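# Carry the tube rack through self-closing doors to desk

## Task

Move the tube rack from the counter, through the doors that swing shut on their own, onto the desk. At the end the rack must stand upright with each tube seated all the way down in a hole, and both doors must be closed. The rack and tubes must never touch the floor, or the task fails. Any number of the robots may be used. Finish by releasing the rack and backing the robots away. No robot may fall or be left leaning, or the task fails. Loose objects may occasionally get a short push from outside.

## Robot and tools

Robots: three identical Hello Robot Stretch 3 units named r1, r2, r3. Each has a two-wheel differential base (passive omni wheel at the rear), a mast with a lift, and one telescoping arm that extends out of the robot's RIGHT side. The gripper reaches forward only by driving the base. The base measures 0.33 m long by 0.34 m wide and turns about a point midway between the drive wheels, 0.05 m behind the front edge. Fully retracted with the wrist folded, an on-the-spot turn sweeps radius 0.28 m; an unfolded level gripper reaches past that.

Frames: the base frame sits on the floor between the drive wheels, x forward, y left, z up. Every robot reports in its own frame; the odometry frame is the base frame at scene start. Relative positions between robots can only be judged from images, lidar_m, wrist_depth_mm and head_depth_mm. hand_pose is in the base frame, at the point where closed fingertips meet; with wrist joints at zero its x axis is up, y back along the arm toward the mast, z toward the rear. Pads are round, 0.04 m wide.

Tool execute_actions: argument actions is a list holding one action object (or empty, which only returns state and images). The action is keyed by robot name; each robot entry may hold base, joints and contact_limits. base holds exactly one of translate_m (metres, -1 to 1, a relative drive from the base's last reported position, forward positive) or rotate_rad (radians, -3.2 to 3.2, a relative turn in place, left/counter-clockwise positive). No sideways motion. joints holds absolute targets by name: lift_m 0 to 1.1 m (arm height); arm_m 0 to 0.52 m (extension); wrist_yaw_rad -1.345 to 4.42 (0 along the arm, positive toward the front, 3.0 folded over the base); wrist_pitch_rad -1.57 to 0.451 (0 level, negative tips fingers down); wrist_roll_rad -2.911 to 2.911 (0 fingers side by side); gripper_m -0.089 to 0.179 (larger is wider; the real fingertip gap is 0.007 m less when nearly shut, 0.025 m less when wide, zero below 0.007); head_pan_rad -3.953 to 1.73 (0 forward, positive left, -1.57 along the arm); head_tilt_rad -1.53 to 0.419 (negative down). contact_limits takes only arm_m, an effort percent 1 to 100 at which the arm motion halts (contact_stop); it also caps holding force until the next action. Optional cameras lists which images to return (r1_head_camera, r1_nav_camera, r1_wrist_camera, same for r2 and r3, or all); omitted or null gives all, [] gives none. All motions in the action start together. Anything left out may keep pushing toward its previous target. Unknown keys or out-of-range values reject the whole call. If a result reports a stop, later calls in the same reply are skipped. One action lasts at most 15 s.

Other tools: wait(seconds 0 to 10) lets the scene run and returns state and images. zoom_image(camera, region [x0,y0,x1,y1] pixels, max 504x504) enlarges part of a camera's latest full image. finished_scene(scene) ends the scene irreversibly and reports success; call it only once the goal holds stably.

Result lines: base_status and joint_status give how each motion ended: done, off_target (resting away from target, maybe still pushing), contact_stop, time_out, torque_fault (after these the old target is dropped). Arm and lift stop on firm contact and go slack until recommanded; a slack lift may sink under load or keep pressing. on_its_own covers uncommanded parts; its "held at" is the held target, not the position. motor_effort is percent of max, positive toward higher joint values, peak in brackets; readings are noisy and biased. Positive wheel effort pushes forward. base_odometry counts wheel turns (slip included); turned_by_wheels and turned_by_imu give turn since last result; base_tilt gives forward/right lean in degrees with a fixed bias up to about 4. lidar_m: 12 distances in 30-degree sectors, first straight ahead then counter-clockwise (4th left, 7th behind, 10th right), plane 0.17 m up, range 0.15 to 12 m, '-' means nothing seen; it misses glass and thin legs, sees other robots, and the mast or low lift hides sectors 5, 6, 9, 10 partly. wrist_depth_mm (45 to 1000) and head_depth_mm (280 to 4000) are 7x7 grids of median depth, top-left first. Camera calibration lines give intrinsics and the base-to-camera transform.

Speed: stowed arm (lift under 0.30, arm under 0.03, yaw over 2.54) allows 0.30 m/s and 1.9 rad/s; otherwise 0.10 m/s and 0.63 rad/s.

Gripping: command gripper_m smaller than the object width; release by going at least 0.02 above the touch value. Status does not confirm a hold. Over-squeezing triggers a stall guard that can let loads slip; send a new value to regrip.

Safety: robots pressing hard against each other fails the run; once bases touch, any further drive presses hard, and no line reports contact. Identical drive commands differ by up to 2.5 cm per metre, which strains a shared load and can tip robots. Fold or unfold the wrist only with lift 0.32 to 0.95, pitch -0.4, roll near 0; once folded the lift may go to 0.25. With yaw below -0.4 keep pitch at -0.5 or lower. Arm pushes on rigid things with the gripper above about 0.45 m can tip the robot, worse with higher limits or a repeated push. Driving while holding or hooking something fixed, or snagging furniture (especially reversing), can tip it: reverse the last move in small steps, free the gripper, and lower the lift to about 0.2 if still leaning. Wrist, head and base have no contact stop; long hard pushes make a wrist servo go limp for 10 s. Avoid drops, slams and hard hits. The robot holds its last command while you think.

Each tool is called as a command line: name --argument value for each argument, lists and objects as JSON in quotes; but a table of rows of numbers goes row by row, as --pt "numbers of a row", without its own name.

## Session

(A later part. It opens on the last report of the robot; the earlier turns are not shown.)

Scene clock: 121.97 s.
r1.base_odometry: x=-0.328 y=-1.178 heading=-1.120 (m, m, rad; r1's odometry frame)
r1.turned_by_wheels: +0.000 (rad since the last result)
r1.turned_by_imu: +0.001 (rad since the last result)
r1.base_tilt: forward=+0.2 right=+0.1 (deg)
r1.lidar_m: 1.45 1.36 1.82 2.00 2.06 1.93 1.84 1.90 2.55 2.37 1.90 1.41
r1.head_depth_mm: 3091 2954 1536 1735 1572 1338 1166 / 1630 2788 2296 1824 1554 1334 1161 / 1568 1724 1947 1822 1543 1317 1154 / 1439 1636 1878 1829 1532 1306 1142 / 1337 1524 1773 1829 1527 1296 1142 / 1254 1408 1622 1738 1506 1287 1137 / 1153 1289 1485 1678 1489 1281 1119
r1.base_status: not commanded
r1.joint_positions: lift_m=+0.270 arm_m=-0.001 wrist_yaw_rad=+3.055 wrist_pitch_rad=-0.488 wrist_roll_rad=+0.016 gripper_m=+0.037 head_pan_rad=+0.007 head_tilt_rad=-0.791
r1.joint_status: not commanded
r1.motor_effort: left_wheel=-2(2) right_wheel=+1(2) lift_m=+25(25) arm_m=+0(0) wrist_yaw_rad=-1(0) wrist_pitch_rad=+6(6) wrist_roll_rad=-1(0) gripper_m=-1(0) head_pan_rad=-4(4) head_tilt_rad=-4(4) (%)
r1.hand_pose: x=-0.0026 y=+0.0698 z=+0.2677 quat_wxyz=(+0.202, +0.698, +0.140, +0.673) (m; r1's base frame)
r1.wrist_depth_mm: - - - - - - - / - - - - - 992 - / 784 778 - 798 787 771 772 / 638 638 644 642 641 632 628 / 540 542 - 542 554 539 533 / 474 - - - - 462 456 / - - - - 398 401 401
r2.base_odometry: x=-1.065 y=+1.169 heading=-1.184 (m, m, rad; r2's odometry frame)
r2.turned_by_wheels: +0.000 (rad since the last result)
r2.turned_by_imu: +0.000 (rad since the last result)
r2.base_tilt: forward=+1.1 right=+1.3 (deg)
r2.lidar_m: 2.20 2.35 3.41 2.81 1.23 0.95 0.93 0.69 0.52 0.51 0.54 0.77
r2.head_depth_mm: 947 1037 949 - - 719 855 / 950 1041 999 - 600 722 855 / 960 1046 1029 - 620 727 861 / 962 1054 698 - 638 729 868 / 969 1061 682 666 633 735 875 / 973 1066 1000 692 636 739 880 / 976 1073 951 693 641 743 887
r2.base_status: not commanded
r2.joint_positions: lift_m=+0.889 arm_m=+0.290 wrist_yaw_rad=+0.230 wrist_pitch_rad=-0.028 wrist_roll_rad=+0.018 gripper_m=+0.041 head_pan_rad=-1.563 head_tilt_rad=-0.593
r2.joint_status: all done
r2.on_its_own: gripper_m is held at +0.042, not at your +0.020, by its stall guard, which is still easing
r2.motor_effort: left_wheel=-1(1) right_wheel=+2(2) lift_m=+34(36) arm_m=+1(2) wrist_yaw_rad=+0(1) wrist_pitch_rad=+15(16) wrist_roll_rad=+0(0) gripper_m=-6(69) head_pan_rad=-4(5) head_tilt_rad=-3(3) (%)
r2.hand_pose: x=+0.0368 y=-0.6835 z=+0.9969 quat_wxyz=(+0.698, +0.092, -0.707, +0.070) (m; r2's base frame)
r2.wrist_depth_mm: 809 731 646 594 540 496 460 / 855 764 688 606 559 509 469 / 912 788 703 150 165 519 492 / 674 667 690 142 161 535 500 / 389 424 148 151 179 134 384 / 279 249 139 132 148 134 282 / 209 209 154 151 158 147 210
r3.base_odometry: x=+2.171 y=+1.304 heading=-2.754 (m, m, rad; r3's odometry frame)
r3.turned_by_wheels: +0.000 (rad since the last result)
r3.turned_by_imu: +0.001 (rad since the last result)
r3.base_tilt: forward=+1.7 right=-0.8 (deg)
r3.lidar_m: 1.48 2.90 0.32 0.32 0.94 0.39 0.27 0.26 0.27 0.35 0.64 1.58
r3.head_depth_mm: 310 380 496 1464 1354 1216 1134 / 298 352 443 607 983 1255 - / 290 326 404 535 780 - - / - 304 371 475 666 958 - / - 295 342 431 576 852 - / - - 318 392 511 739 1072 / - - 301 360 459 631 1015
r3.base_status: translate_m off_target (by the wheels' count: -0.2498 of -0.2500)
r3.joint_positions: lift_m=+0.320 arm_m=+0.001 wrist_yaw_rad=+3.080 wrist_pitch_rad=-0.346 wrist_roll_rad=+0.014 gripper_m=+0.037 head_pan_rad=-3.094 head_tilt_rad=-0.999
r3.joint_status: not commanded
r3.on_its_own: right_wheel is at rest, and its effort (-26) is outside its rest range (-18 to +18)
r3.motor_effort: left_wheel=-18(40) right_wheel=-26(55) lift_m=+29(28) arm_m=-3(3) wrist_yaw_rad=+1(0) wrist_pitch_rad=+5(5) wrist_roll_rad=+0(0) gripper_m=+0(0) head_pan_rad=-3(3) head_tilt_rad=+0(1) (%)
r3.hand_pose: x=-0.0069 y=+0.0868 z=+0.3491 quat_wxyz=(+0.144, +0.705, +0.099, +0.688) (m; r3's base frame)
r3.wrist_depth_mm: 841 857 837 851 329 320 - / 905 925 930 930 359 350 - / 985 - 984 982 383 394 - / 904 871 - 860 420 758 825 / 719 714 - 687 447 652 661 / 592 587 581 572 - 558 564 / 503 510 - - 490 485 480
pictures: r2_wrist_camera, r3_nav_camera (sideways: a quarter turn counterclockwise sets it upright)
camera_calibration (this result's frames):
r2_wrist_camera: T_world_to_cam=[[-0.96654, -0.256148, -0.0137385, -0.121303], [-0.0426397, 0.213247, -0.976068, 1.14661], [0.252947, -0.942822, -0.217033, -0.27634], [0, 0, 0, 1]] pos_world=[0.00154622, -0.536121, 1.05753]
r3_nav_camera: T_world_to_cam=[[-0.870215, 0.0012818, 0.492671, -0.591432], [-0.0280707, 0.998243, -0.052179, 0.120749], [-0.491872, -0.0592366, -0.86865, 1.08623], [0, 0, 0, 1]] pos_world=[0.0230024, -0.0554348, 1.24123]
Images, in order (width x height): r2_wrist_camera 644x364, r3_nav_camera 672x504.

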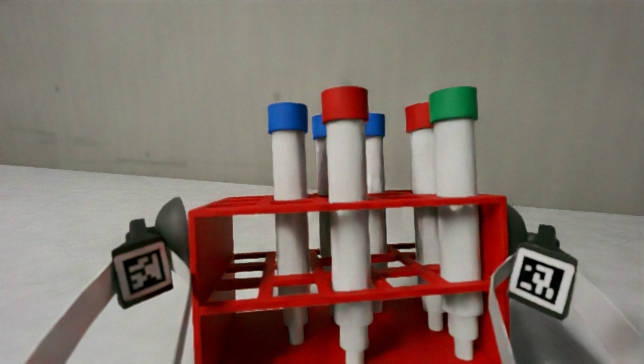

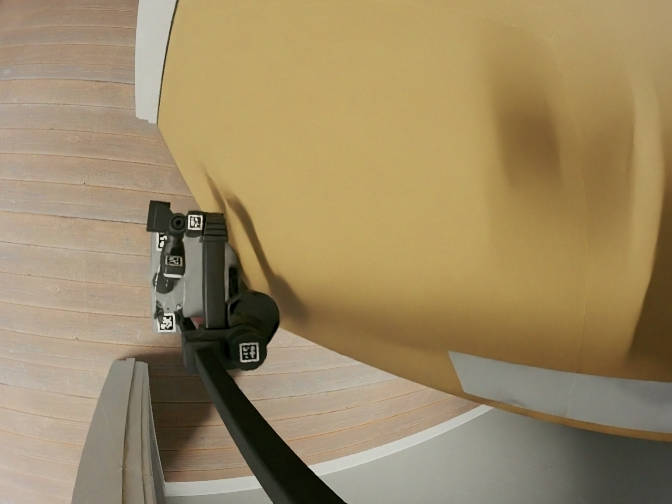

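execute_actions --actions '[{"r3":{"base":{"rotate_rad":0.3}},"r2":{"joints":{"lift_m":0.853}}}]' --cameras '[]'

execute_actions --actions '[{"r3":{"base":{"translate_m":-0.25}},"r2":{"joints":{"gripper_m":0.179}}}]' --cameras '[]'

execute_actions --actions '[{"r3":{"base":{"rotate_rad":0.35}},"r2":{"base":{"translate_m":0.006},"joints":{"lift_m":0.85,"arm_m":0.322}}}]' --cameras '["r2_wrist_camera"]'

execute_actions --actions '[{"r3":{"base":{"translate_m":-0.25}},"r2":{"joints":{"gripper_m":0.07}}}]' --cameras '["r3_nav_camera","r2_wrist_camera","r1_nav_camera"]'

Scene clock: 130.87 s.
r1.base_odometry: x=-0.328 y=-1.178 heading=-1.120 (m, m, rad; r1's odometry frame)
r1.turned_by_wheels: +0.000 (rad since the last result)
r1.turned_by_imu: +0.002 (rad since the last result)
r1.base_tilt: forward=+0.2 right=+0.2 (deg)
r1.lidar_m: 1.44 1.36 1.83 2.00 2.06 1.92 1.84 1.89 2.57 2.38 1.90 1.41
r1.head_depth_mm: 3074 3011 1549 1740 1575 1338 1168 / 1645 2940 2349 1824 1557 1330 1155 / 1569 1715 1892 1855 1538 1330 1155 / 1452 1638 1885 1796 1530 1305 1145 / 1342 1542 1789 1821 1515 1301 1136 / 1258 1423 1636 1756 1499 1288 1127 / 1156 1287 1474 1684 1489 1279 1124
r1.base_status: not commanded
r1.joint_positions: lift_m=+0.270 arm_m=-0.001 wrist_yaw_rad=+3.055 wrist_pitch_rad=-0.488 wrist_roll_rad=+0.016 gripper_m=+0.037 head_pan_rad=+0.007 head_tilt_rad=-0.791
r1.joint_status: not commanded
r1.motor_effort: left_wheel=-2(2) right_wheel=+1(2) lift_m=+25(25) arm_m=+0(1) wrist_yaw_rad=+0(0) wrist_pitch_rad=+6(6) wrist_roll_rad=+0(1) gripper_m=+0(0) head_pan_rad=-4(4) head_tilt_rad=-4(4) (%)
r1.hand_pose: x=-0.0026 y=+0.0698 z=+0.2677 quat_wxyz=(+0.202, +0.698, +0.140, +0.673) (m; r1's base frame)
r1.wrist_depth_mm: - - - - - - - / - - 994 - 979 - 998 / 794 778 - 772 796 781 777 / 639 641 637 625 649 629 637 / 541 547 - 546 569 529 523 / 471 - - - - 456 462 / - - - - 400 402 402
r2.base_odometry: x=-1.065 y=+1.169 heading=-1.184 (m, m, rad; r2's odometry frame)
r2.turned_by_wheels: +0.000 (rad since the last result)
r2.turned_by_imu: +0.000 (rad since the last result)
r2.base_tilt: forward=+1.1 right=+1.3 (deg)
r2.lidar_m: 2.20 2.34 3.41 2.80 1.23 0.95 0.93 0.69 0.52 0.51 0.54 0.77
r2.head_depth_mm: 947 1037 946 719 - 737 873 / 953 1044 949 - 641 725 857 / 959 1047 945 - 653 728 863 / 962 1052 946 - 649 728 867 / 966 1061 727 670 635 737 874 / 973 1065 950 693 638 740 880 / 979 1073 950 694 642 744 886
r2.base_status: not commanded
r2.joint_positions: lift_m=+0.853 arm_m=+0.290 wrist_yaw_rad=+0.230 wrist_pitch_rad=-0.020 wrist_roll_rad=+0.019 gripper_m=+0.084 head_pan_rad=-1.563 head_tilt_rad=-0.593
r2.joint_status: all done
r2.on_its_own: gripper_m is held at +0.083, not at your +0.020, by its stall guard, which is not easing now
r2.motor_effort: left_wheel=-1(1) right_wheel=+2(2) lift_m=+15(30) arm_m=+1(2) wrist_yaw_rad=+1(0) wrist_pitch_rad=+11(15) wrist_roll_rad=+0(1) gripper_m=-21(29) head_pan_rad=-4(4) head_tilt_rad=-3(3) (%)
r2.hand_pose: x=+0.0368 y=-0.6839 z=+0.9629 quat_wxyz=(+0.697, +0.089, -0.708, +0.073) (m; r2's base frame)
r2.wrist_depth_mm: 804 731 656 587 535 493 463 / 844 759 685 603 556 513 471 / 921 791 712 153 161 522 487 / 532 531 177 134 140 522 487 / 304 333 164 162 162 210 304 / 211 197 157 144 147 143 211 / - 162 147 154 153 158 161
r3.base_odometry: x=+2.171 y=+1.304 heading=-2.454 (m, m, rad; r3's odometry frame)
r3.turned_by_wheels: +0.299 (rad since the last result)
r3.turned_by_imu: +0.288 (rad since the last result)
r3.base_tilt: forward=+1.7 right=-0.8 (deg)
r3.lidar_m: 3.31 0.33 0.32 0.90 1.10 0.32 0.27 0.27 0.30 0.50 2.72 1.48
r3.head_depth_mm: - 309 385 514 770 1214 1129 / - 304 371 488 712 1052 - / - 299 358 464 664 - - / - 294 345 444 621 906 - / - 290 332 424 584 901 - / - - 321 406 550 855 1130 / - - 311 390 520 790 1112
r3.base_status: done
r3.joint_positions: lift_m=+0.320 arm_m=+0.001 wrist_yaw_rad=+3.080 wrist_pitch_rad=-0.346 wrist_roll_rad=+0.014 gripper_m=+0.037 head_pan_rad=-3.094 head_tilt_rad=-0.999
r3.joint_status: not commanded
r3.on_its_own: left_wheel is at rest, and its effort (-36) is outside its rest range (-18 to +18)
r3.motor_effort: left_wheel=-36(42) right_wheel=-9(11) lift_m=+28(28) arm_m=-3(3) wrist_yaw_rad=+0(0) wrist_pitch_rad=+6(5) wrist_roll_rad=+0(0) gripper_m=+0(0) head_pan_rad=-3(3) head_tilt_rad=+1(1) (%)
r3.hand_pose: x=-0.0069 y=+0.0868 z=+0.3491 quat_wxyz=(+0.144, +0.705, +0.099, +0.688) (m; r3's base frame)
r3.wrist_depth_mm: - - 949 889 832 305 273 / - - - 952 898 321 292 / - - - - 953 344 312 / 900 881 - 852 818 364 346 / 709 699 - 688 609 398 615 / 570 586 582 574 - 435 544 / 446 507 - - 491 465 482
pictures: none
No camera images: the call's "cameras" was empty. Leave "cameras" out to get every camera's image.

Scene clock: 134.30 s.
r1.base_odometry: x=-0.328 y=-1.178 heading=-1.120 (m, m, rad; r1's odometry frame)
r1.turned_by_wheels: +0.000 (rad since the last result)
r1.turned_by_imu: +0.001 (rad since the last result)
r1.base_tilt: forward=+0.2 right=+0.1 (deg)
r1.lidar_m: 1.46 1.36 1.82 2.00 2.07 1.92 1.84 1.90 2.56 2.38 1.91 1.41
r1.head_depth_mm: 3079 2974 1531 1737 1575 1344 1165 / 3200 3186 2362 1823 1547 1325 1163 / 3197 1927 2093 1868 1550 1317 1157 / 1763 1890 2028 1826 1534 1314 1139 / 1511 1721 2000 1805 1513 1306 1133 / 1310 1475 1673 1763 1508 1284 1128 / 1164 1292 1492 1695 1490 1284 1124
r1.base_status: not commanded
r1.joint_positions: lift_m=+0.270 arm_m=-0.001 wrist_yaw_rad=+3.055 wrist_pitch_rad=-0.488 wrist_roll_rad=+0.016 gripper_m=+0.037 head_pan_rad=+0.007 head_tilt_rad=-0.791
r1.joint_status: not commanded
r1.motor_effort: left_wheel=-1(1) right_wheel=+1(1) lift_m=+25(25) arm_m=+0(1) wrist_yaw_rad=-1(1) wrist_pitch_rad=+6(6) wrist_roll_rad=-1(1) gripper_m=-1(0) head_pan_rad=-4(4) head_tilt_rad=-4(4) (%)
r1.hand_pose: x=-0.0026 y=+0.0698 z=+0.2677 quat_wxyz=(+0.202, +0.698, +0.140, +0.673) (m; r1's base frame)
r1.wrist_depth_mm: - - - - - - - / - - - - - - - / 809 800 - 790 797 790 781 / 639 634 642 641 639 634 639 / 534 549 - 552 552 528 530 / 472 - - - - 453 453 / - - - - 405 403 400
r2.base_odometry: x=-1.065 y=+1.169 heading=-1.184 (m, m, rad; r2's odometry frame)
r2.turned_by_wheels: +0.000 (rad since the last result)
r2.turned_by_imu: +0.000 (rad since the last result)
r2.base_tilt: forward=+1.0 right=+1.3 (deg)
r2.lidar_m: 2.20 2.35 3.41 2.80 1.23 0.95 0.93 0.68 0.52 0.51 0.54 0.77
r2.head_depth_mm: 948 1036 947 719 - 737 874 / 954 1044 944 - 639 724 858 / 957 1052 999 - 652 727 863 / 960 1053 904 - 651 730 867 / 969 1062 725 677 635 736 873 / 972 1065 949 667 640 741 880 / 974 1076 952 694 643 744 882
r2.base_status: not commanded
r2.joint_positions: lift_m=+0.853 arm_m=+0.290 wrist_yaw_rad=+0.230 wrist_pitch_rad=-0.020 wrist_roll_rad=+0.019 gripper_m=+0.179 head_pan_rad=-1.563 head_tilt_rad=-0.593
r2.joint_status: all done
r2.motor_effort: left_wheel=-1(1) right_wheel=+2(2) lift_m=+15(15) arm_m=+1(1) wrist_yaw_rad=+0(0) wrist_pitch_rad=+11(11) wrist_roll_rad=-1(1) gripper_m=-1(94) head_pan_rad=-6(5) head_tilt_rad=-3(2) (%)
r2.hand_pose: x=+0.0368 y=-0.6838 z=+0.9629 quat_wxyz=(+0.697, +0.089, -0.708, +0.073) (m; r2's base frame)
r2.wrist_depth_mm: 817 725 651 590 547 500 457 / 857 747 682 606 556 513 469 / 900 794 700 153 161 526 494 / 532 540 192 154 154 518 493 / 303 330 166 143 145 258 303 / 225 199 158 148 152 198 223 / 154 162 157 155 156 159 158
r3.base_odometry: x=+2.364 y=+1.463 heading=-2.454 (m, m, rad; r3's odometry frame)
r3.turned_by_wheels: +0.000 (rad since the last result)
r3.turned_by_imu: -0.001 (rad since the last result)
r3.base_tilt: forward=+1.7 right=-0.8 (deg)
r3.lidar_m: 3.56 0.50 0.74 0.98 1.20 0.45 0.28 0.25 0.26 0.31 0.62 1.70
r3.head_depth_mm: 346 431 1670 1536 1355 1219 1147 / 316 386 498 703 1334 1262 - / 298 351 438 580 858 - - / 287 320 391 501 697 999 - / - 299 353 441 585 842 - / - 287 322 393 505 707 1020 / - - 300 355 443 590 890
r3.base_status: done
r3.joint_positions: lift_m=+0.320 arm_m=+0.001 wrist_yaw_rad=+3.080 wrist_pitch_rad=-0.346 wrist_roll_rad=+0.014 gripper_m=+0.037 head_pan_rad=-3.094 head_tilt_rad=-0.999
r3.joint_status: not commanded
r3.motor_effort: left_wheel=-16(36) right_wheel=-14(43) lift_m=+28(28) arm_m=-3(3) wrist_yaw_rad=+1(1) wrist_pitch_rad=+6(5) wrist_roll_rad=+0(0) gripper_m=+0(0) head_pan_rad=-4(4) head_tilt_rad=+0(1) (%)
r3.hand_pose: x=-0.0069 y=+0.0868 z=+0.3491 quat_wxyz=(+0.144, +0.705, +0.099, +0.688) (m; r3's base frame)
r3.wrist_depth_mm: - - - 988 910 850 647 / - - - - 976 932 625 / - - - - - 968 597 / 904 883 - 867 829 832 580 / 704 713 - 690 704 681 532 / 592 582 581 569 - 572 524 / 510 505 - - 490 484 482
pictures: none
No camera images: the call's "cameras" was empty. Leave "cameras" out to get every camera's image.

Scene clock: 135.80 s.
r1.base_odometry: x=-0.328 y=-1.178 heading=-1.120 (m, m, rad; r1's odometry frame)
r1.turned_by_wheels: +0.000 (rad since the last result)
r1.turned_by_imu: +0.000 (rad since the last result)
r1.base_tilt: forward=+0.2 right=+0.1 (deg)
r1.lidar_m: 1.46 1.36 1.82 2.00 2.06 1.92 1.84 1.90 2.56 2.38 1.90 1.41
r1.head_depth_mm: 3075 2996 1528 1742 1576 1342 1164 / 3214 3193 2371 1813 1545 1325 1165 / 3192 2889 2185 1858 1536 1319 1151 / 1805 1897 2008 1824 1519 1315 1144 / 1517 1734 2005 1822 1527 1302 1137 / 1322 1470 1687 1751 1494 1293 1125 / 1167 1300 1482 1698 1488 1277 1126
r1.base_status: not commanded
r1.joint_positions: lift_m=+0.270 arm_m=-0.001 wrist_yaw_rad=+3.055 wrist_pitch_rad=-0.488 wrist_roll_rad=+0.016 gripper_m=+0.037 head_pan_rad=+0.007 head_tilt_rad=-0.791
r1.joint_status: not commanded
r1.motor_effort: left_wheel=-2(2) right_wheel=+1(2) lift_m=+25(25) arm_m=+0(0) wrist_yaw_rad=+0(0) wrist_pitch_rad=+6(6) wrist_roll_rad=-1(0) gripper_m=+0(0) head_pan_rad=-4(4) head_tilt_rad=-5(5) (%)
r1.hand_pose: x=-0.0026 y=+0.0698 z=+0.2677 quat_wxyz=(+0.202, +0.698, +0.140, +0.673) (m; r1's base frame)
r1.wrist_depth_mm: - - - - - - - / - - - - - - - / 802 784 - 776 776 783 786 / 644 635 638 634 626 631 620 / 536 544 - 555 552 534 527 / 468 - - - - 466 458 / - - - - 399 401 395
r2.base_odometry: x=-1.063 y=+1.163 heading=-1.184 (m, m, rad; r2's odometry frame)
r2.turned_by_wheels: +0.000 (rad since the last result)
r2.turned_by_imu: +0.000 (rad since the last result)
r2.base_tilt: forward=+1.1 right=+1.3 (deg)
r2.lidar_m: 2.19 2.34 3.38 2.82 1.24 0.96 0.94 0.68 0.52 0.51 0.54 0.77
r2.head_depth_mm: 949 1038 942 720 - - 874 / 950 1047 947 - 637 724 859 / 955 1048 997 - 636 729 863 / 961 1057 949 - 644 733 869 / 971 1058 726 667 635 736 873 / 974 1067 945 692 638 738 878 / 977 1073 950 692 642 745 888
r2.base_status: done
r2.joint_positions: lift_m=+0.850 arm_m=+0.322 wrist_yaw_rad=+0.230 wrist_pitch_rad=-0.020 wrist_roll_rad=+0.019 gripper_m=+0.179 head_pan_rad=-1.563 head_tilt_rad=-0.593
r2.joint_status: all done
r2.motor_effort: left_wheel=-1(3) right_wheel=+2(6) lift_m=+15(16) arm_m=+2(4) wrist_yaw_rad=+0(0) wrist_pitch_rad=+11(11) wrist_roll_rad=-1(1) gripper_m=-1(1) head_pan_rad=-5(5) head_tilt_rad=-3(3) (%)
r2.hand_pose: x=+0.0368 y=-0.7157 z=+0.9599 quat_wxyz=(+0.697, +0.089, -0.708, +0.073) (m; r2's base frame)
r2.wrist_depth_mm: 772 691 620 565 508 473 440 / 814 729 646 559 521 473 448 / 857 758 673 112 159 485 460 / 522 523 454 116 144 399 464 / 294 116 144 117 129 114 298 / 218 116 140 123 131 120 218 / 149 157 143 140 146 133 154
r3.base_odometry: x=+2.364 y=+1.463 heading=-2.105 (m, m, rad; r3's odometry frame)
r3.turned_by_wheels: +0.349 (rad since the last result)
r3.turned_by_imu: +0.337 (rad since the last result)
r3.base_tilt: forward=+1.6 right=-0.8 (deg)
r3.lidar_m: 0.50 0.52 0.98 1.08 1.69 0.34 0.27 0.27 0.29 0.45 1.71 1.70
r3.head_depth_mm: - 322 405 548 841 1225 1142 / - 308 386 509 753 1135 - / - 301 366 477 687 - - / - 296 349 449 627 909 - / - 292 333 422 578 881 - / - - 319 400 537 820 1114 / - - 308 380 500 736 1100
r3.base_status: done
r3.joint_positions: lift_m=+0.320 arm_m=+0.001 wrist_yaw_rad=+3.080 wrist_pitch_rad=-0.346 wrist_roll_rad=+0.014 gripper_m=+0.037 head_pan_rad=-3.094 head_tilt_rad=-0.999
r3.joint_status: not commanded
r3.on_its_own: left_wheel is at rest, and its effort (-30) is outside its rest range (-18 to +18)
r3.motor_effort: left_wheel=-30(37) right_wheel=+0(13) lift_m=+29(29) arm_m=-3(3) wrist_yaw_rad=-1(1) wrist_pitch_rad=+5(5) wrist_roll_rad=+0(0) gripper_m=+0(0) head_pan_rad=-4(4) head_tilt_rad=+0(0) (%)
r3.hand_pose: x=-0.0069 y=+0.0868 z=+0.3491 quat_wxyz=(+0.144, +0.705, +0.099, +0.688) (m; r3's base frame)
r3.wrist_depth_mm: - - - - 969 850 741 / - - - - - 907 778 / - - - - - 920 820 / 903 875 - 874 846 831 835 / 709 713 - 681 700 675 674 / 590 584 576 576 - 568 556 / 490 507 - - 489 488 483
pictures: r2_wrist_camera
camera_calibration (this result's frames):
r2_wrist_camera: T_world_to_cam=[[-0.966562, -0.256006, -0.0147866, -0.128942], [-0.0396454, 0.206154, -0.977716, 1.11375], [0.25335, -0.944437, -0.20941, -0.323177], [0, 0, 0, 1]] pos_world=[0.00140123, -0.567835, 1.01935]
Images, in order (width x height): r2_wrist_camera 644x364.

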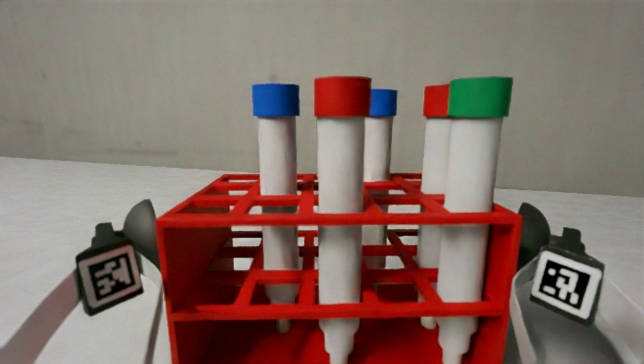

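Scene clock: 139.23 s.
r1.base_odometry: x=-0.328 y=-1.178 heading=-1.120 (m, m, rad; r1's odometry frame)
r1.turned_by_wheels: +0.000 (rad since the last result)
r1.turned_by_imu: +0.001 (rad since the last result)
r1.base_tilt: forward=+0.1 right=+0.2 (deg)
r1.lidar_m: 1.47 1.35 1.82 2.00 2.06 1.92 1.84 1.90 2.56 2.37 1.90 1.41
r1.head_depth_mm: 3082 2977 1544 1748 1575 1338 1172 / 3189 3160 2373 1816 1559 1331 1158 / 3249 3108 2308 1842 1550 1323 1152 / 3155 2646 2174 1837 1530 1314 1147 / 3152 2010 2139 1822 1512 1301 1141 / 1451 1568 1768 1747 1504 1300 1135 / 1166 1300 1481 1687 1482 1276 1121
r1.base_status: not commanded
r1.joint_positions: lift_m=+0.270 arm_m=-0.001 wrist_yaw_rad=+3.055 wrist_pitch_rad=-0.488 wrist_roll_rad=+0.016 gripper_m=+0.037 head_pan_rad=+0.007 head_tilt_rad=-0.791
r1.joint_status: not commanded
r1.motor_effort: left_wheel=-2(2) right_wheel=+1(2) lift_m=+25(25) arm_m=+0(0) wrist_yaw_rad=+0(1) wrist_pitch_rad=+6(6) wrist_roll_rad=+0(1) gripper_m=+0(0) head_pan_rad=-4(4) head_tilt_rad=-4(5) (%)
r1.hand_pose: x=-0.0026 y=+0.0698 z=+0.2677 quat_wxyz=(+0.202, +0.698, +0.140, +0.673) (m; r1's base frame)
r1.wrist_depth_mm: - - - - - - - / - - - - - - 991 / 799 774 - 783 773 768 775 / 645 631 636 637 625 642 632 / 538 547 - 567 548 537 533 / 472 - - - - 458 457 / - - - - 402 404 401
r2.base_odometry: x=-1.063 y=+1.163 heading=-1.184 (m, m, rad; r2's odometry frame)
r2.turned_by_wheels: +0.000 (rad since the last result)
r2.turned_by_imu: +0.000 (rad since the last result)
r2.base_tilt: forward=+1.2 right=+1.3 (deg)
r2.lidar_m: 2.20 2.35 3.41 2.83 1.24 0.96 0.94 0.69 0.52 0.51 0.54 0.77
r2.head_depth_mm: 946 1037 945 719 - - 877 / 954 1043 946 - 639 726 856 / 955 1050 998 - 637 726 861 / 959 1054 898 - 642 730 869 / 967 1063 728 669 636 737 871 / 973 1070 953 693 639 741 880 / 977 1076 949 695 642 744 890
r2.base_status: not commanded
r2.joint_positions: lift_m=+0.850 arm_m=+0.322 wrist_yaw_rad=+0.230 wrist_pitch_rad=-0.020 wrist_roll_rad=+0.019 gripper_m=+0.081 head_pan_rad=-1.563 head_tilt_rad=-0.593
r2.joint_status: gripper_m off_target (ended at +0.081, target +0.070)
r2.on_its_own: gripper_m is held at +0.081, not at your +0.070, by its stall guard, which is still easing
r2.motor_effort: left_wheel=-1(1) right_wheel=+2(2) lift_m=+15(15) arm_m=+3(2) wrist_yaw_rad=+0(0) wrist_pitch_rad=+11(11) wrist_roll_rad=-1(1) gripper_m=-7(100) head_pan_rad=-5(4) head_tilt_rad=-3(3) (%)
r2.hand_pose: x=+0.0368 y=-0.7157 z=+0.9599 quat_wxyz=(+0.697, +0.089, -0.708, +0.073) (m; r2's base frame)
r2.wrist_depth_mm: 768 693 624 555 515 470 435 / 800 720 644 562 523 481 449 / 858 727 674 137 153 483 461 / 524 521 453 141 150 449 462 / 294 322 149 130 160 132 295 / 205 188 139 131 142 137 212 / - 157 146 147 148 147 157
r3.base_odometry: x=+2.492 y=+1.678 heading=-2.105 (m, m, rad; r3's odometry frame)
r3.turned_by_wheels: +0.000 (rad since the last result)
r3.turned_by_imu: -0.001 (rad since the last result)
r3.base_tilt: forward=+1.7 right=-0.7 (deg)
r3.lidar_m: 0.74 0.87 1.13 1.25 1.81 1.74 0.28 0.25 0.25 0.30 0.54 1.89
r3.head_depth_mm: 369 1913 1737 1522 1358 1221 1138 / 331 406 526 1472 1356 1257 - / 305 362 452 606 903 - - / 291 329 401 514 717 1030 - / - 303 359 446 589 843 - / - 290 325 395 503 695 973 / - - 299 354 439 578 845
r3.base_status: done
r3.joint_positions: lift_m=+0.320 arm_m=+0.001 wrist_yaw_rad=+3.080 wrist_pitch_rad=-0.346 wrist_roll_rad=+0.014 gripper_m=+0.037 head_pan_rad=-3.094 head_tilt_rad=-0.999
r3.joint_status: not commanded
r3.motor_effort: left_wheel=-11(30) right_wheel=-9(34) lift_m=+28(28) arm_m=-3(3) wrist_yaw_rad=+0(0) wrist_pitch_rad=+5(5) wrist_roll_rad=+0(0) gripper_m=+0(0) head_pan_rad=-3(4) head_tilt_rad=+0(0) (%)
r3.hand_pose: x=-0.0069 y=+0.0868 z=+0.3491 quat_wxyz=(+0.144, +0.705, +0.099, +0.688) (m; r3's base frame)
r3.wrist_depth_mm: - - - - - 961 861 / - - - - - - 901 / - - - - - - 954 / 887 881 - 864 848 842 832 / 712 699 - 689 712 666 663 / 586 581 581 571 - 560 564 / 504 511 - - 487 483 479
pictures: r1_nav_camera (sideways: a quarter turn counterclockwise sets it upright), r2_wrist_camera, r3_nav_camera (sideways: a quarter turn counterclockwise sets it upright)
camera_calibration (this result's frames):
r1_nav_camera: T_world_to_cam=[[0.735328, 0.0441807, 0.67627, -0.844254], [0.0623578, -0.99805, -0.00260076, 0.0578854], [0.674837, 0.0440831, -0.736649, 0.912681], [0, 0, 0, 1]] pos_world=[0.00128318, 0.0548385, 1.24342]
r2_wrist_camera: T_world_to_cam=[[-0.966562, -0.256005, -0.0147848, -0.128945], [-0.0396468, 0.206154, -0.977716, 1.11376], [0.253348, -0.944437, -0.209411, -0.323182], [0, 0, 0, 1]] pos_world=[0.00140123, -0.56784, 1.01935]
r3_nav_camera: T_world_to_cam=[[-0.870215, 0.00128159, 0.492671, -0.591432], [-0.028071, 0.998243, -0.052179, 0.120749], [-0.491872, -0.0592367, -0.86865, 1.08623], [0, 0, 0, 1]] pos_world=[0.0230024, -0.0554348, 1.24123]
Images, in order (width x height): r1_nav_camera 672x504, r2_wrist_camera 644x364, r3_nav_camera 672x504.

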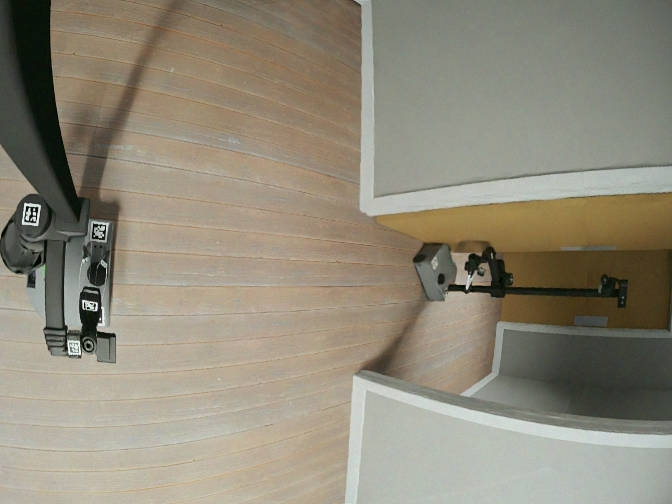

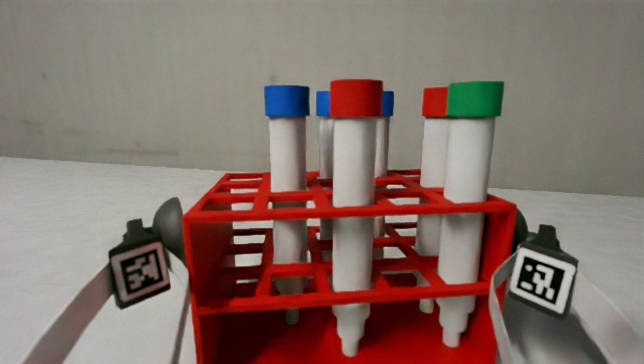

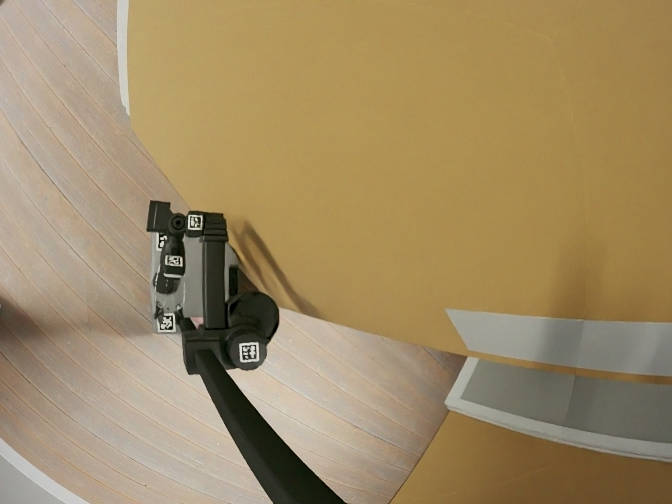

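execute_actions --actions '[{"r3":{"base":{"rotate_rad":0.45}},"r2":{"joints":{"gripper_m":0.095}},"r1":{"base":{"rotate_rad":-0.22}}}]' --cameras '[]'

execute_actions --actions '[{"r3":{"base":{"translate_m":-0.25}},"r2":{"joints":{"lift_m":0.88}},"r1":{"base":{"translate_m":1}}}]' --cameras '["r3_nav_camera","r2_wrist_camera","r1_nav_camera"]'

Scene clock: 146.50 s.
r1.base_odometry: x=-0.328 y=-1.178 heading=-1.340 (m, m, rad; r1's odometry frame)
r1.turned_by_wheels: -0.220 (rad since the last result)
r1.turned_by_imu: -0.216 (rad since the last result)
r1.base_tilt: forward=+0.1 right=+0.2 (deg)
r1.lidar_m: 1.42 1.35 1.54 2.00 2.01 2.10 1.84 1.85 2.16 2.38 2.41 1.50
r1.head_depth_mm: 1230 1419 1676 1881 1576 1341 1163 / 1205 1386 1645 1810 1553 1329 1159 / 3052 2845 1701 1804 1548 1324 1150 / 3296 3044 2314 1846 1534 1317 1140 / 3268 3014 2265 1821 1524 1304 1135 / 3173 2781 2108 1791 1497 1297 1127 / 3133 1889 2030 1767 1488 1283 1124
r1.base_status: done
r1.joint_positions: lift_m=+0.270 arm_m=-0.001 wrist_yaw_rad=+3.055 wrist_pitch_rad=-0.488 wrist_roll_rad=+0.016 gripper_m=+0.037 head_pan_rad=+0.007 head_tilt_rad=-0.791
r1.joint_status: not commanded
r1.motor_effort: left_wheel=+2(10) right_wheel=+0(4) lift_m=+25(25) arm_m=+0(0) wrist_yaw_rad=+0(0) wrist_pitch_rad=+6(6) wrist_roll_rad=-1(1) gripper_m=-1(1) head_pan_rad=-4(4) head_tilt_rad=-4(4) (%)
r1.hand_pose: x=-0.0026 y=+0.0698 z=+0.2677 quat_wxyz=(+0.202, +0.698, +0.140, +0.673) (m; r1's base frame)
r1.wrist_depth_mm: - - - - - - - / - - - - - - - / 786 775 - 787 770 778 763 / 655 637 642 632 641 645 626 / 541 550 - 553 553 526 529 / 476 - - - - 460 462 / - - - - 405 410 396
r2.base_odometry: x=-1.063 y=+1.163 heading=-1.184 (m, m, rad; r2's odometry frame)
r2.turned_by_wheels: +0.000 (rad since the last result)
r2.turned_by_imu: +0.000 (rad since the last result)
r2.base_tilt: forward=+1.1 right=+1.3 (deg)
r2.lidar_m: 2.20 2.34 3.43 2.82 1.24 0.96 0.94 0.68 0.52 0.51 0.54 0.77
r2.head_depth_mm: 949 1038 948 718 - - 876 / 954 1044 944 - 617 723 857 / 955 1047 1000 - 637 728 862 / 959 1055 899 - 646 731 870 / 966 1059 729 666 636 735 875 / 975 1068 949 692 639 739 879 / 982 1073 948 695 643 744 887
r2.base_status: not commanded
r2.joint_positions: lift_m=+0.850 arm_m=+0.322 wrist_yaw_rad=+0.230 wrist_pitch_rad=-0.020 wrist_roll_rad=+0.019 gripper_m=+0.096 head_pan_rad=-1.563 head_tilt_rad=-0.593
r2.joint_status: all done
r2.motor_effort: left_wheel=+0(1) right_wheel=+2(2) lift_m=+15(15) arm_m=+2(3) wrist_yaw_rad=-1(1) wrist_pitch_rad=+11(11) wrist_roll_rad=-1(1) gripper_m=-24(22) head_pan_rad=-5(4) head_tilt_rad=-2(2) (%)
r2.hand_pose: x=+0.0368 y=-0.7157 z=+0.9599 quat_wxyz=(+0.697, +0.089, -0.708, +0.073) (m; r2's base frame)
r2.wrist_depth_mm: 777 684 618 560 516 476 437 / 821 722 646 559 528 479 449 / 868 752 658 136 152 482 460 / 520 522 452 141 151 453 464 / 296 321 150 130 161 132 296 / 203 189 131 131 142 142 212 / - 157 147 147 147 147 158
r3.base_odometry: x=+2.492 y=+1.678 heading=-1.656 (m, m, rad; r3's odometry frame)
r3.turned_by_wheels: +0.450 (rad since the last result)
r3.turned_by_imu: +0.437 (rad since the last result)
r3.base_tilt: forward=+1.7 right=-0.8 (deg)
r3.lidar_m: 0.76 1.13 1.20 1.77 1.74 0.33 0.27 0.27 0.30 0.48 1.88 0.74
r3.head_depth_mm: - 314 392 525 799 1212 1137 / - 306 376 496 730 1078 - / - 300 360 469 674 - - / - 294 346 445 625 913 - / - 290 333 424 583 893 - / - - 321 403 547 842 1126 / - - 310 386 512 764 1101
r3.base_status: done
r3.joint_positions: lift_m=+0.320 arm_m=+0.001 wrist_yaw_rad=+3.080 wrist_pitch_rad=-0.346 wrist_roll_rad=+0.014 gripper_m=+0.037 head_pan_rad=-3.094 head_tilt_rad=-0.999
r3.joint_status: not commanded
r3.on_its_own: left_wheel is at rest, and its effort (-21) is outside its rest range (-18 to +18)
r3.motor_effort: left_wheel=-21(30) right_wheel=-2(10) lift_m=+28(29) arm_m=-3(3) wrist_yaw_rad=+0(1) wrist_pitch_rad=+6(5) wrist_roll_rad=+0(0) gripper_m=+0(0) head_pan_rad=-4(3) head_tilt_rad=-1(0) (%)
r3.hand_pose: x=-0.0069 y=+0.0868 z=+0.3491 quat_wxyz=(+0.144, +0.705, +0.099, +0.688) (m; r3's base frame)
r3.wrist_depth_mm: - - - - - - 929 / - - - - - - 956 / - - - - - - 968 / 890 878 - 863 844 829 834 / 725 699 - 682 706 682 672 / 587 587 585 575 - 567 559 / 468 513 - - 492 485 483
pictures: none
No camera images: the call's "cameras" was empty. Leave "cameras" out to get every camera's image.

Scene clock: 151.43 s.
r1.base_odometry: x=-0.099 y=-2.152 heading=-1.340 (m, m, rad; r1's odometry frame)
r1.turned_by_wheels: +0.000 (rad since the last result)
r1.turned_by_imu: +0.000 (rad since the last result)
r1.base_tilt: forward=+0.2 right=+0.1 (deg)
r1.lidar_m: 1.87 1.11 0.70 0.70 2.24 2.63 2.81 2.82 2.57 2.08 0.66 0.46
r1.head_depth_mm: 1503 1553 546 552 620 869 1150 / 1832 1941 2011 1857 735 839 1116 / 2338 2523 2330 1864 1541 1276 1129 / 2405 2712 2278 1861 1533 1312 1139 / 2379 2648 2272 1825 1519 1299 1139 / 2368 2633 2255 1799 1498 1287 1130 / 2323 2596 2214 1792 1493 1283 1124
r1.base_status: done
r1.joint_positions: lift_m=+0.270 arm_m=-0.001 wrist_yaw_rad=+3.055 wrist_pitch_rad=-0.488 wrist_roll_rad=+0.016 gripper_m=+0.037 head_pan_rad=+0.007 head_tilt_rad=-0.791
r1.joint_status: not commanded
r1.motor_effort: left_wheel=+2(11) right_wheel=-1(2) lift_m=+25(25) arm_m=+0(0) wrist_yaw_rad=-1(1) wrist_pitch_rad=+6(6) wrist_roll_rad=+0(1) gripper_m=+0(0) head_pan_rad=-4(4) head_tilt_rad=-4(4) (%)
r1.hand_pose: x=-0.0026 y=+0.0698 z=+0.2677 quat_wxyz=(+0.202, +0.698, +0.140, +0.673) (m; r1's base frame)
r1.wrist_depth_mm: - - - - 715 721 853 / - - - - 813 826 908 / 793 792 - 767 793 783 778 / 644 629 645 630 634 625 638 / 545 542 - 548 550 535 541 / 477 - - - - 453 458 / - - - - 401 408 401
r2.base_odometry: x=-1.063 y=+1.163 heading=-1.184 (m, m, rad; r2's odometry frame)
r2.turned_by_wheels: +0.000 (rad since the last result)
r2.turned_by_imu: +0.000 (rad since the last result)
r2.base_tilt: forward=+1.1 right=+1.3 (deg)
r2.lidar_m: 2.20 2.34 3.40 2.82 1.24 0.96 0.94 0.69 0.52 0.51 0.54 0.77
r2.head_depth_mm: 947 1037 946 749 - 719 852 / 956 1042 1027 - 600 724 856 / 957 1049 1057 - 599 727 864 / 963 1055 1002 - 633 732 870 / 967 1061 728 668 636 736 873 / 976 1069 977 692 637 741 881 / 977 1071 952 693 643 745 887
r2.base_status: not commanded
r2.joint_positions: lift_m=+0.879 arm_m=+0.322 wrist_yaw_rad=+0.230 wrist_pitch_rad=-0.025 wrist_roll_rad=+0.019 gripper_m=+0.096 head_pan_rad=-1.563 head_tilt_rad=-0.593
r2.joint_status: all done
r2.motor_effort: left_wheel=-1(1) right_wheel=+2(2) lift_m=+34(35) arm_m=+2(2) wrist_yaw_rad=+0(0) wrist_pitch_rad=+14(14) wrist_roll_rad=-1(0) gripper_m=-24(24) head_pan_rad=-5(4) head_tilt_rad=-3(3) (%)
r2.hand_pose: x=+0.0368 y=-0.7155 z=+0.9876 quat_wxyz=(+0.697, +0.091, -0.708, +0.071) (m; r2's base frame)
r2.wrist_depth_mm: 780 682 621 550 513 473 435 / 805 731 635 580 528 483 450 / 866 756 674 163 172 501 466 / 628 635 642 161 149 509 474 / 363 396 154 136 168 140 366 / 256 234 139 132 157 133 262 / - 196 162 150 159 141 196
r3.base_odometry: x=+2.513 y=+1.927 heading=-1.656 (m, m, rad; r3's odometry frame)
r3.turned_by_wheels: -0.001 (rad since the last result)
r3.turned_by_imu: +0.114 (rad since the last result)
r3.base_tilt: forward=+1.7 right=-0.8 (deg)
r3.lidar_m: 1.11 1.30 1.45 1.70 1.69 0.37 0.27 0.26 0.28 0.38 1.10 0.94
r3.head_depth_mm: 298 351 450 643 1367 1217 1134 / 290 331 416 558 851 1254 - / - 312 386 506 732 - - / - 301 360 461 642 936 - / - 293 337 424 573 853 - / - - 317 393 519 761 1086 / - - 303 366 472 665 1070
r3.base_status: translate_m off_target (by the wheels' count: -0.2497 of -0.2500)
r3.joint_positions: lift_m=+0.320 arm_m=+0.001 wrist_yaw_rad=+3.080 wrist_pitch_rad=-0.346 wrist_roll_rad=+0.014 gripper_m=+0.037 head_pan_rad=-3.095 head_tilt_rad=-0.997
r3.joint_status: not commanded
r3.on_its_own: left_wheel is at rest, and its effort (-56) is outside its rest range (-18 to +18); right_wheel is at rest, and its effort (-36) is outside its rest range (-18 to +18)
r3.motor_effort: left_wheel=-56(70) right_wheel=-36(47) lift_m=+27(28) arm_m=-2(3) wrist_yaw_rad=-1(2) wrist_pitch_rad=+6(6) wrist_roll_rad=+0(0) gripper_m=+0(0) head_pan_rad=-2(5) head_tilt_rad=-1(0) (%)
r3.hand_pose: x=-0.0069 y=+0.0869 z=+0.3491 quat_wxyz=(+0.144, +0.705, +0.099, +0.688) (m; r3's base frame)
r3.wrist_depth_mm: - - - - - - - / - - - - - - - / - - - - - - - / 895 883 - 859 854 844 815 / 714 704 - 685 710 672 658 / 586 583 591 570 - 566 557 / 501 506 - - 486 488 480
pictures: r1_nav_camera (sideways: a quarter turn counterclockwise sets it upright), r2_wrist_camera, r3_nav_camera (sideways: a quarter turn counterclockwise sets it upright)
camera_calibration (this result's frames):
r1_nav_camera: T_world_to_cam=[[0.735346, 0.0441305, 0.676253, -0.844232], [0.0622895, -0.998055, -0.00260203, 0.0578875], [0.674823, 0.0440368, -0.736665, 0.912701], [0, 0, 0, 1]] pos_world=[0.0012856, 0.0548388, 1.24342]
r2_wrist_camera: T_world_to_cam=[[-0.966579, -0.255934, -0.0149385, -0.12833], [-0.0407774, 0.211008, -0.976633, 1.14323], [0.253106, -0.943384, -0.214392, -0.311566], [0, 0, 0, 1]] pos_world=[0.00143591, -0.568, 1.0478]
r3_nav_camera: T_world_to_cam=[[-0.868887, 0.0028672, 0.495002, -0.594476], [-0.026462, 0.998284, -0.0522318, 0.120808], [-0.494302, -0.0584823, -0.867321, 1.08451], [0, 0, 0, 1]] pos_world=[0.0227426, -0.0554718, 1.2412]
Images, in order (width x height): r1_nav_camera 672x504, r2_wrist_camera 644x364, r3_nav_camera 672x504.

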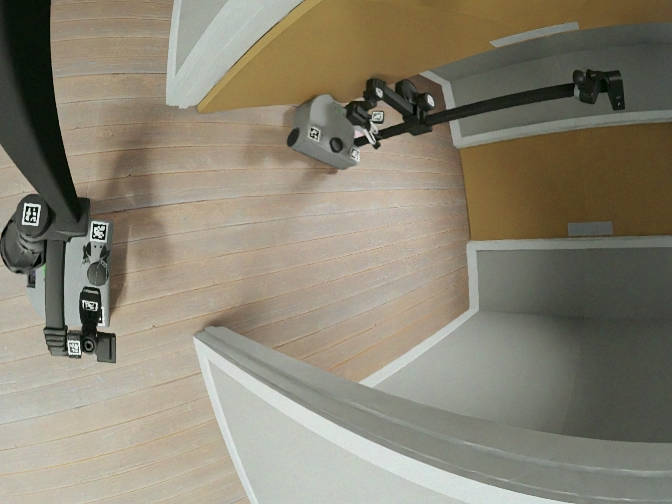

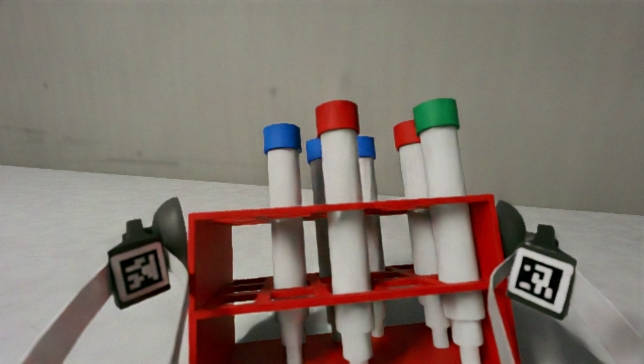

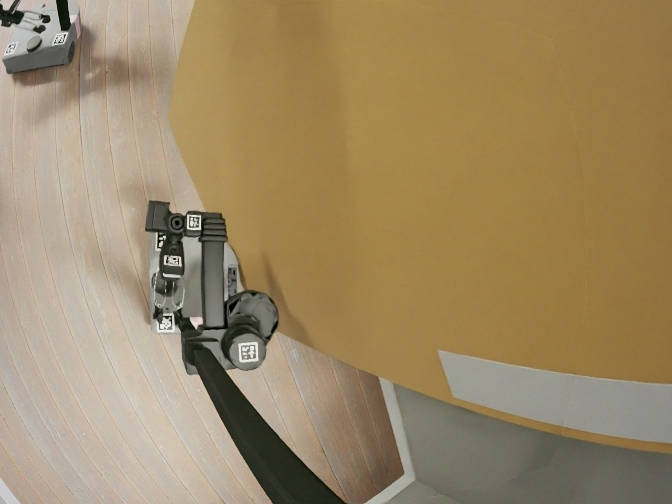

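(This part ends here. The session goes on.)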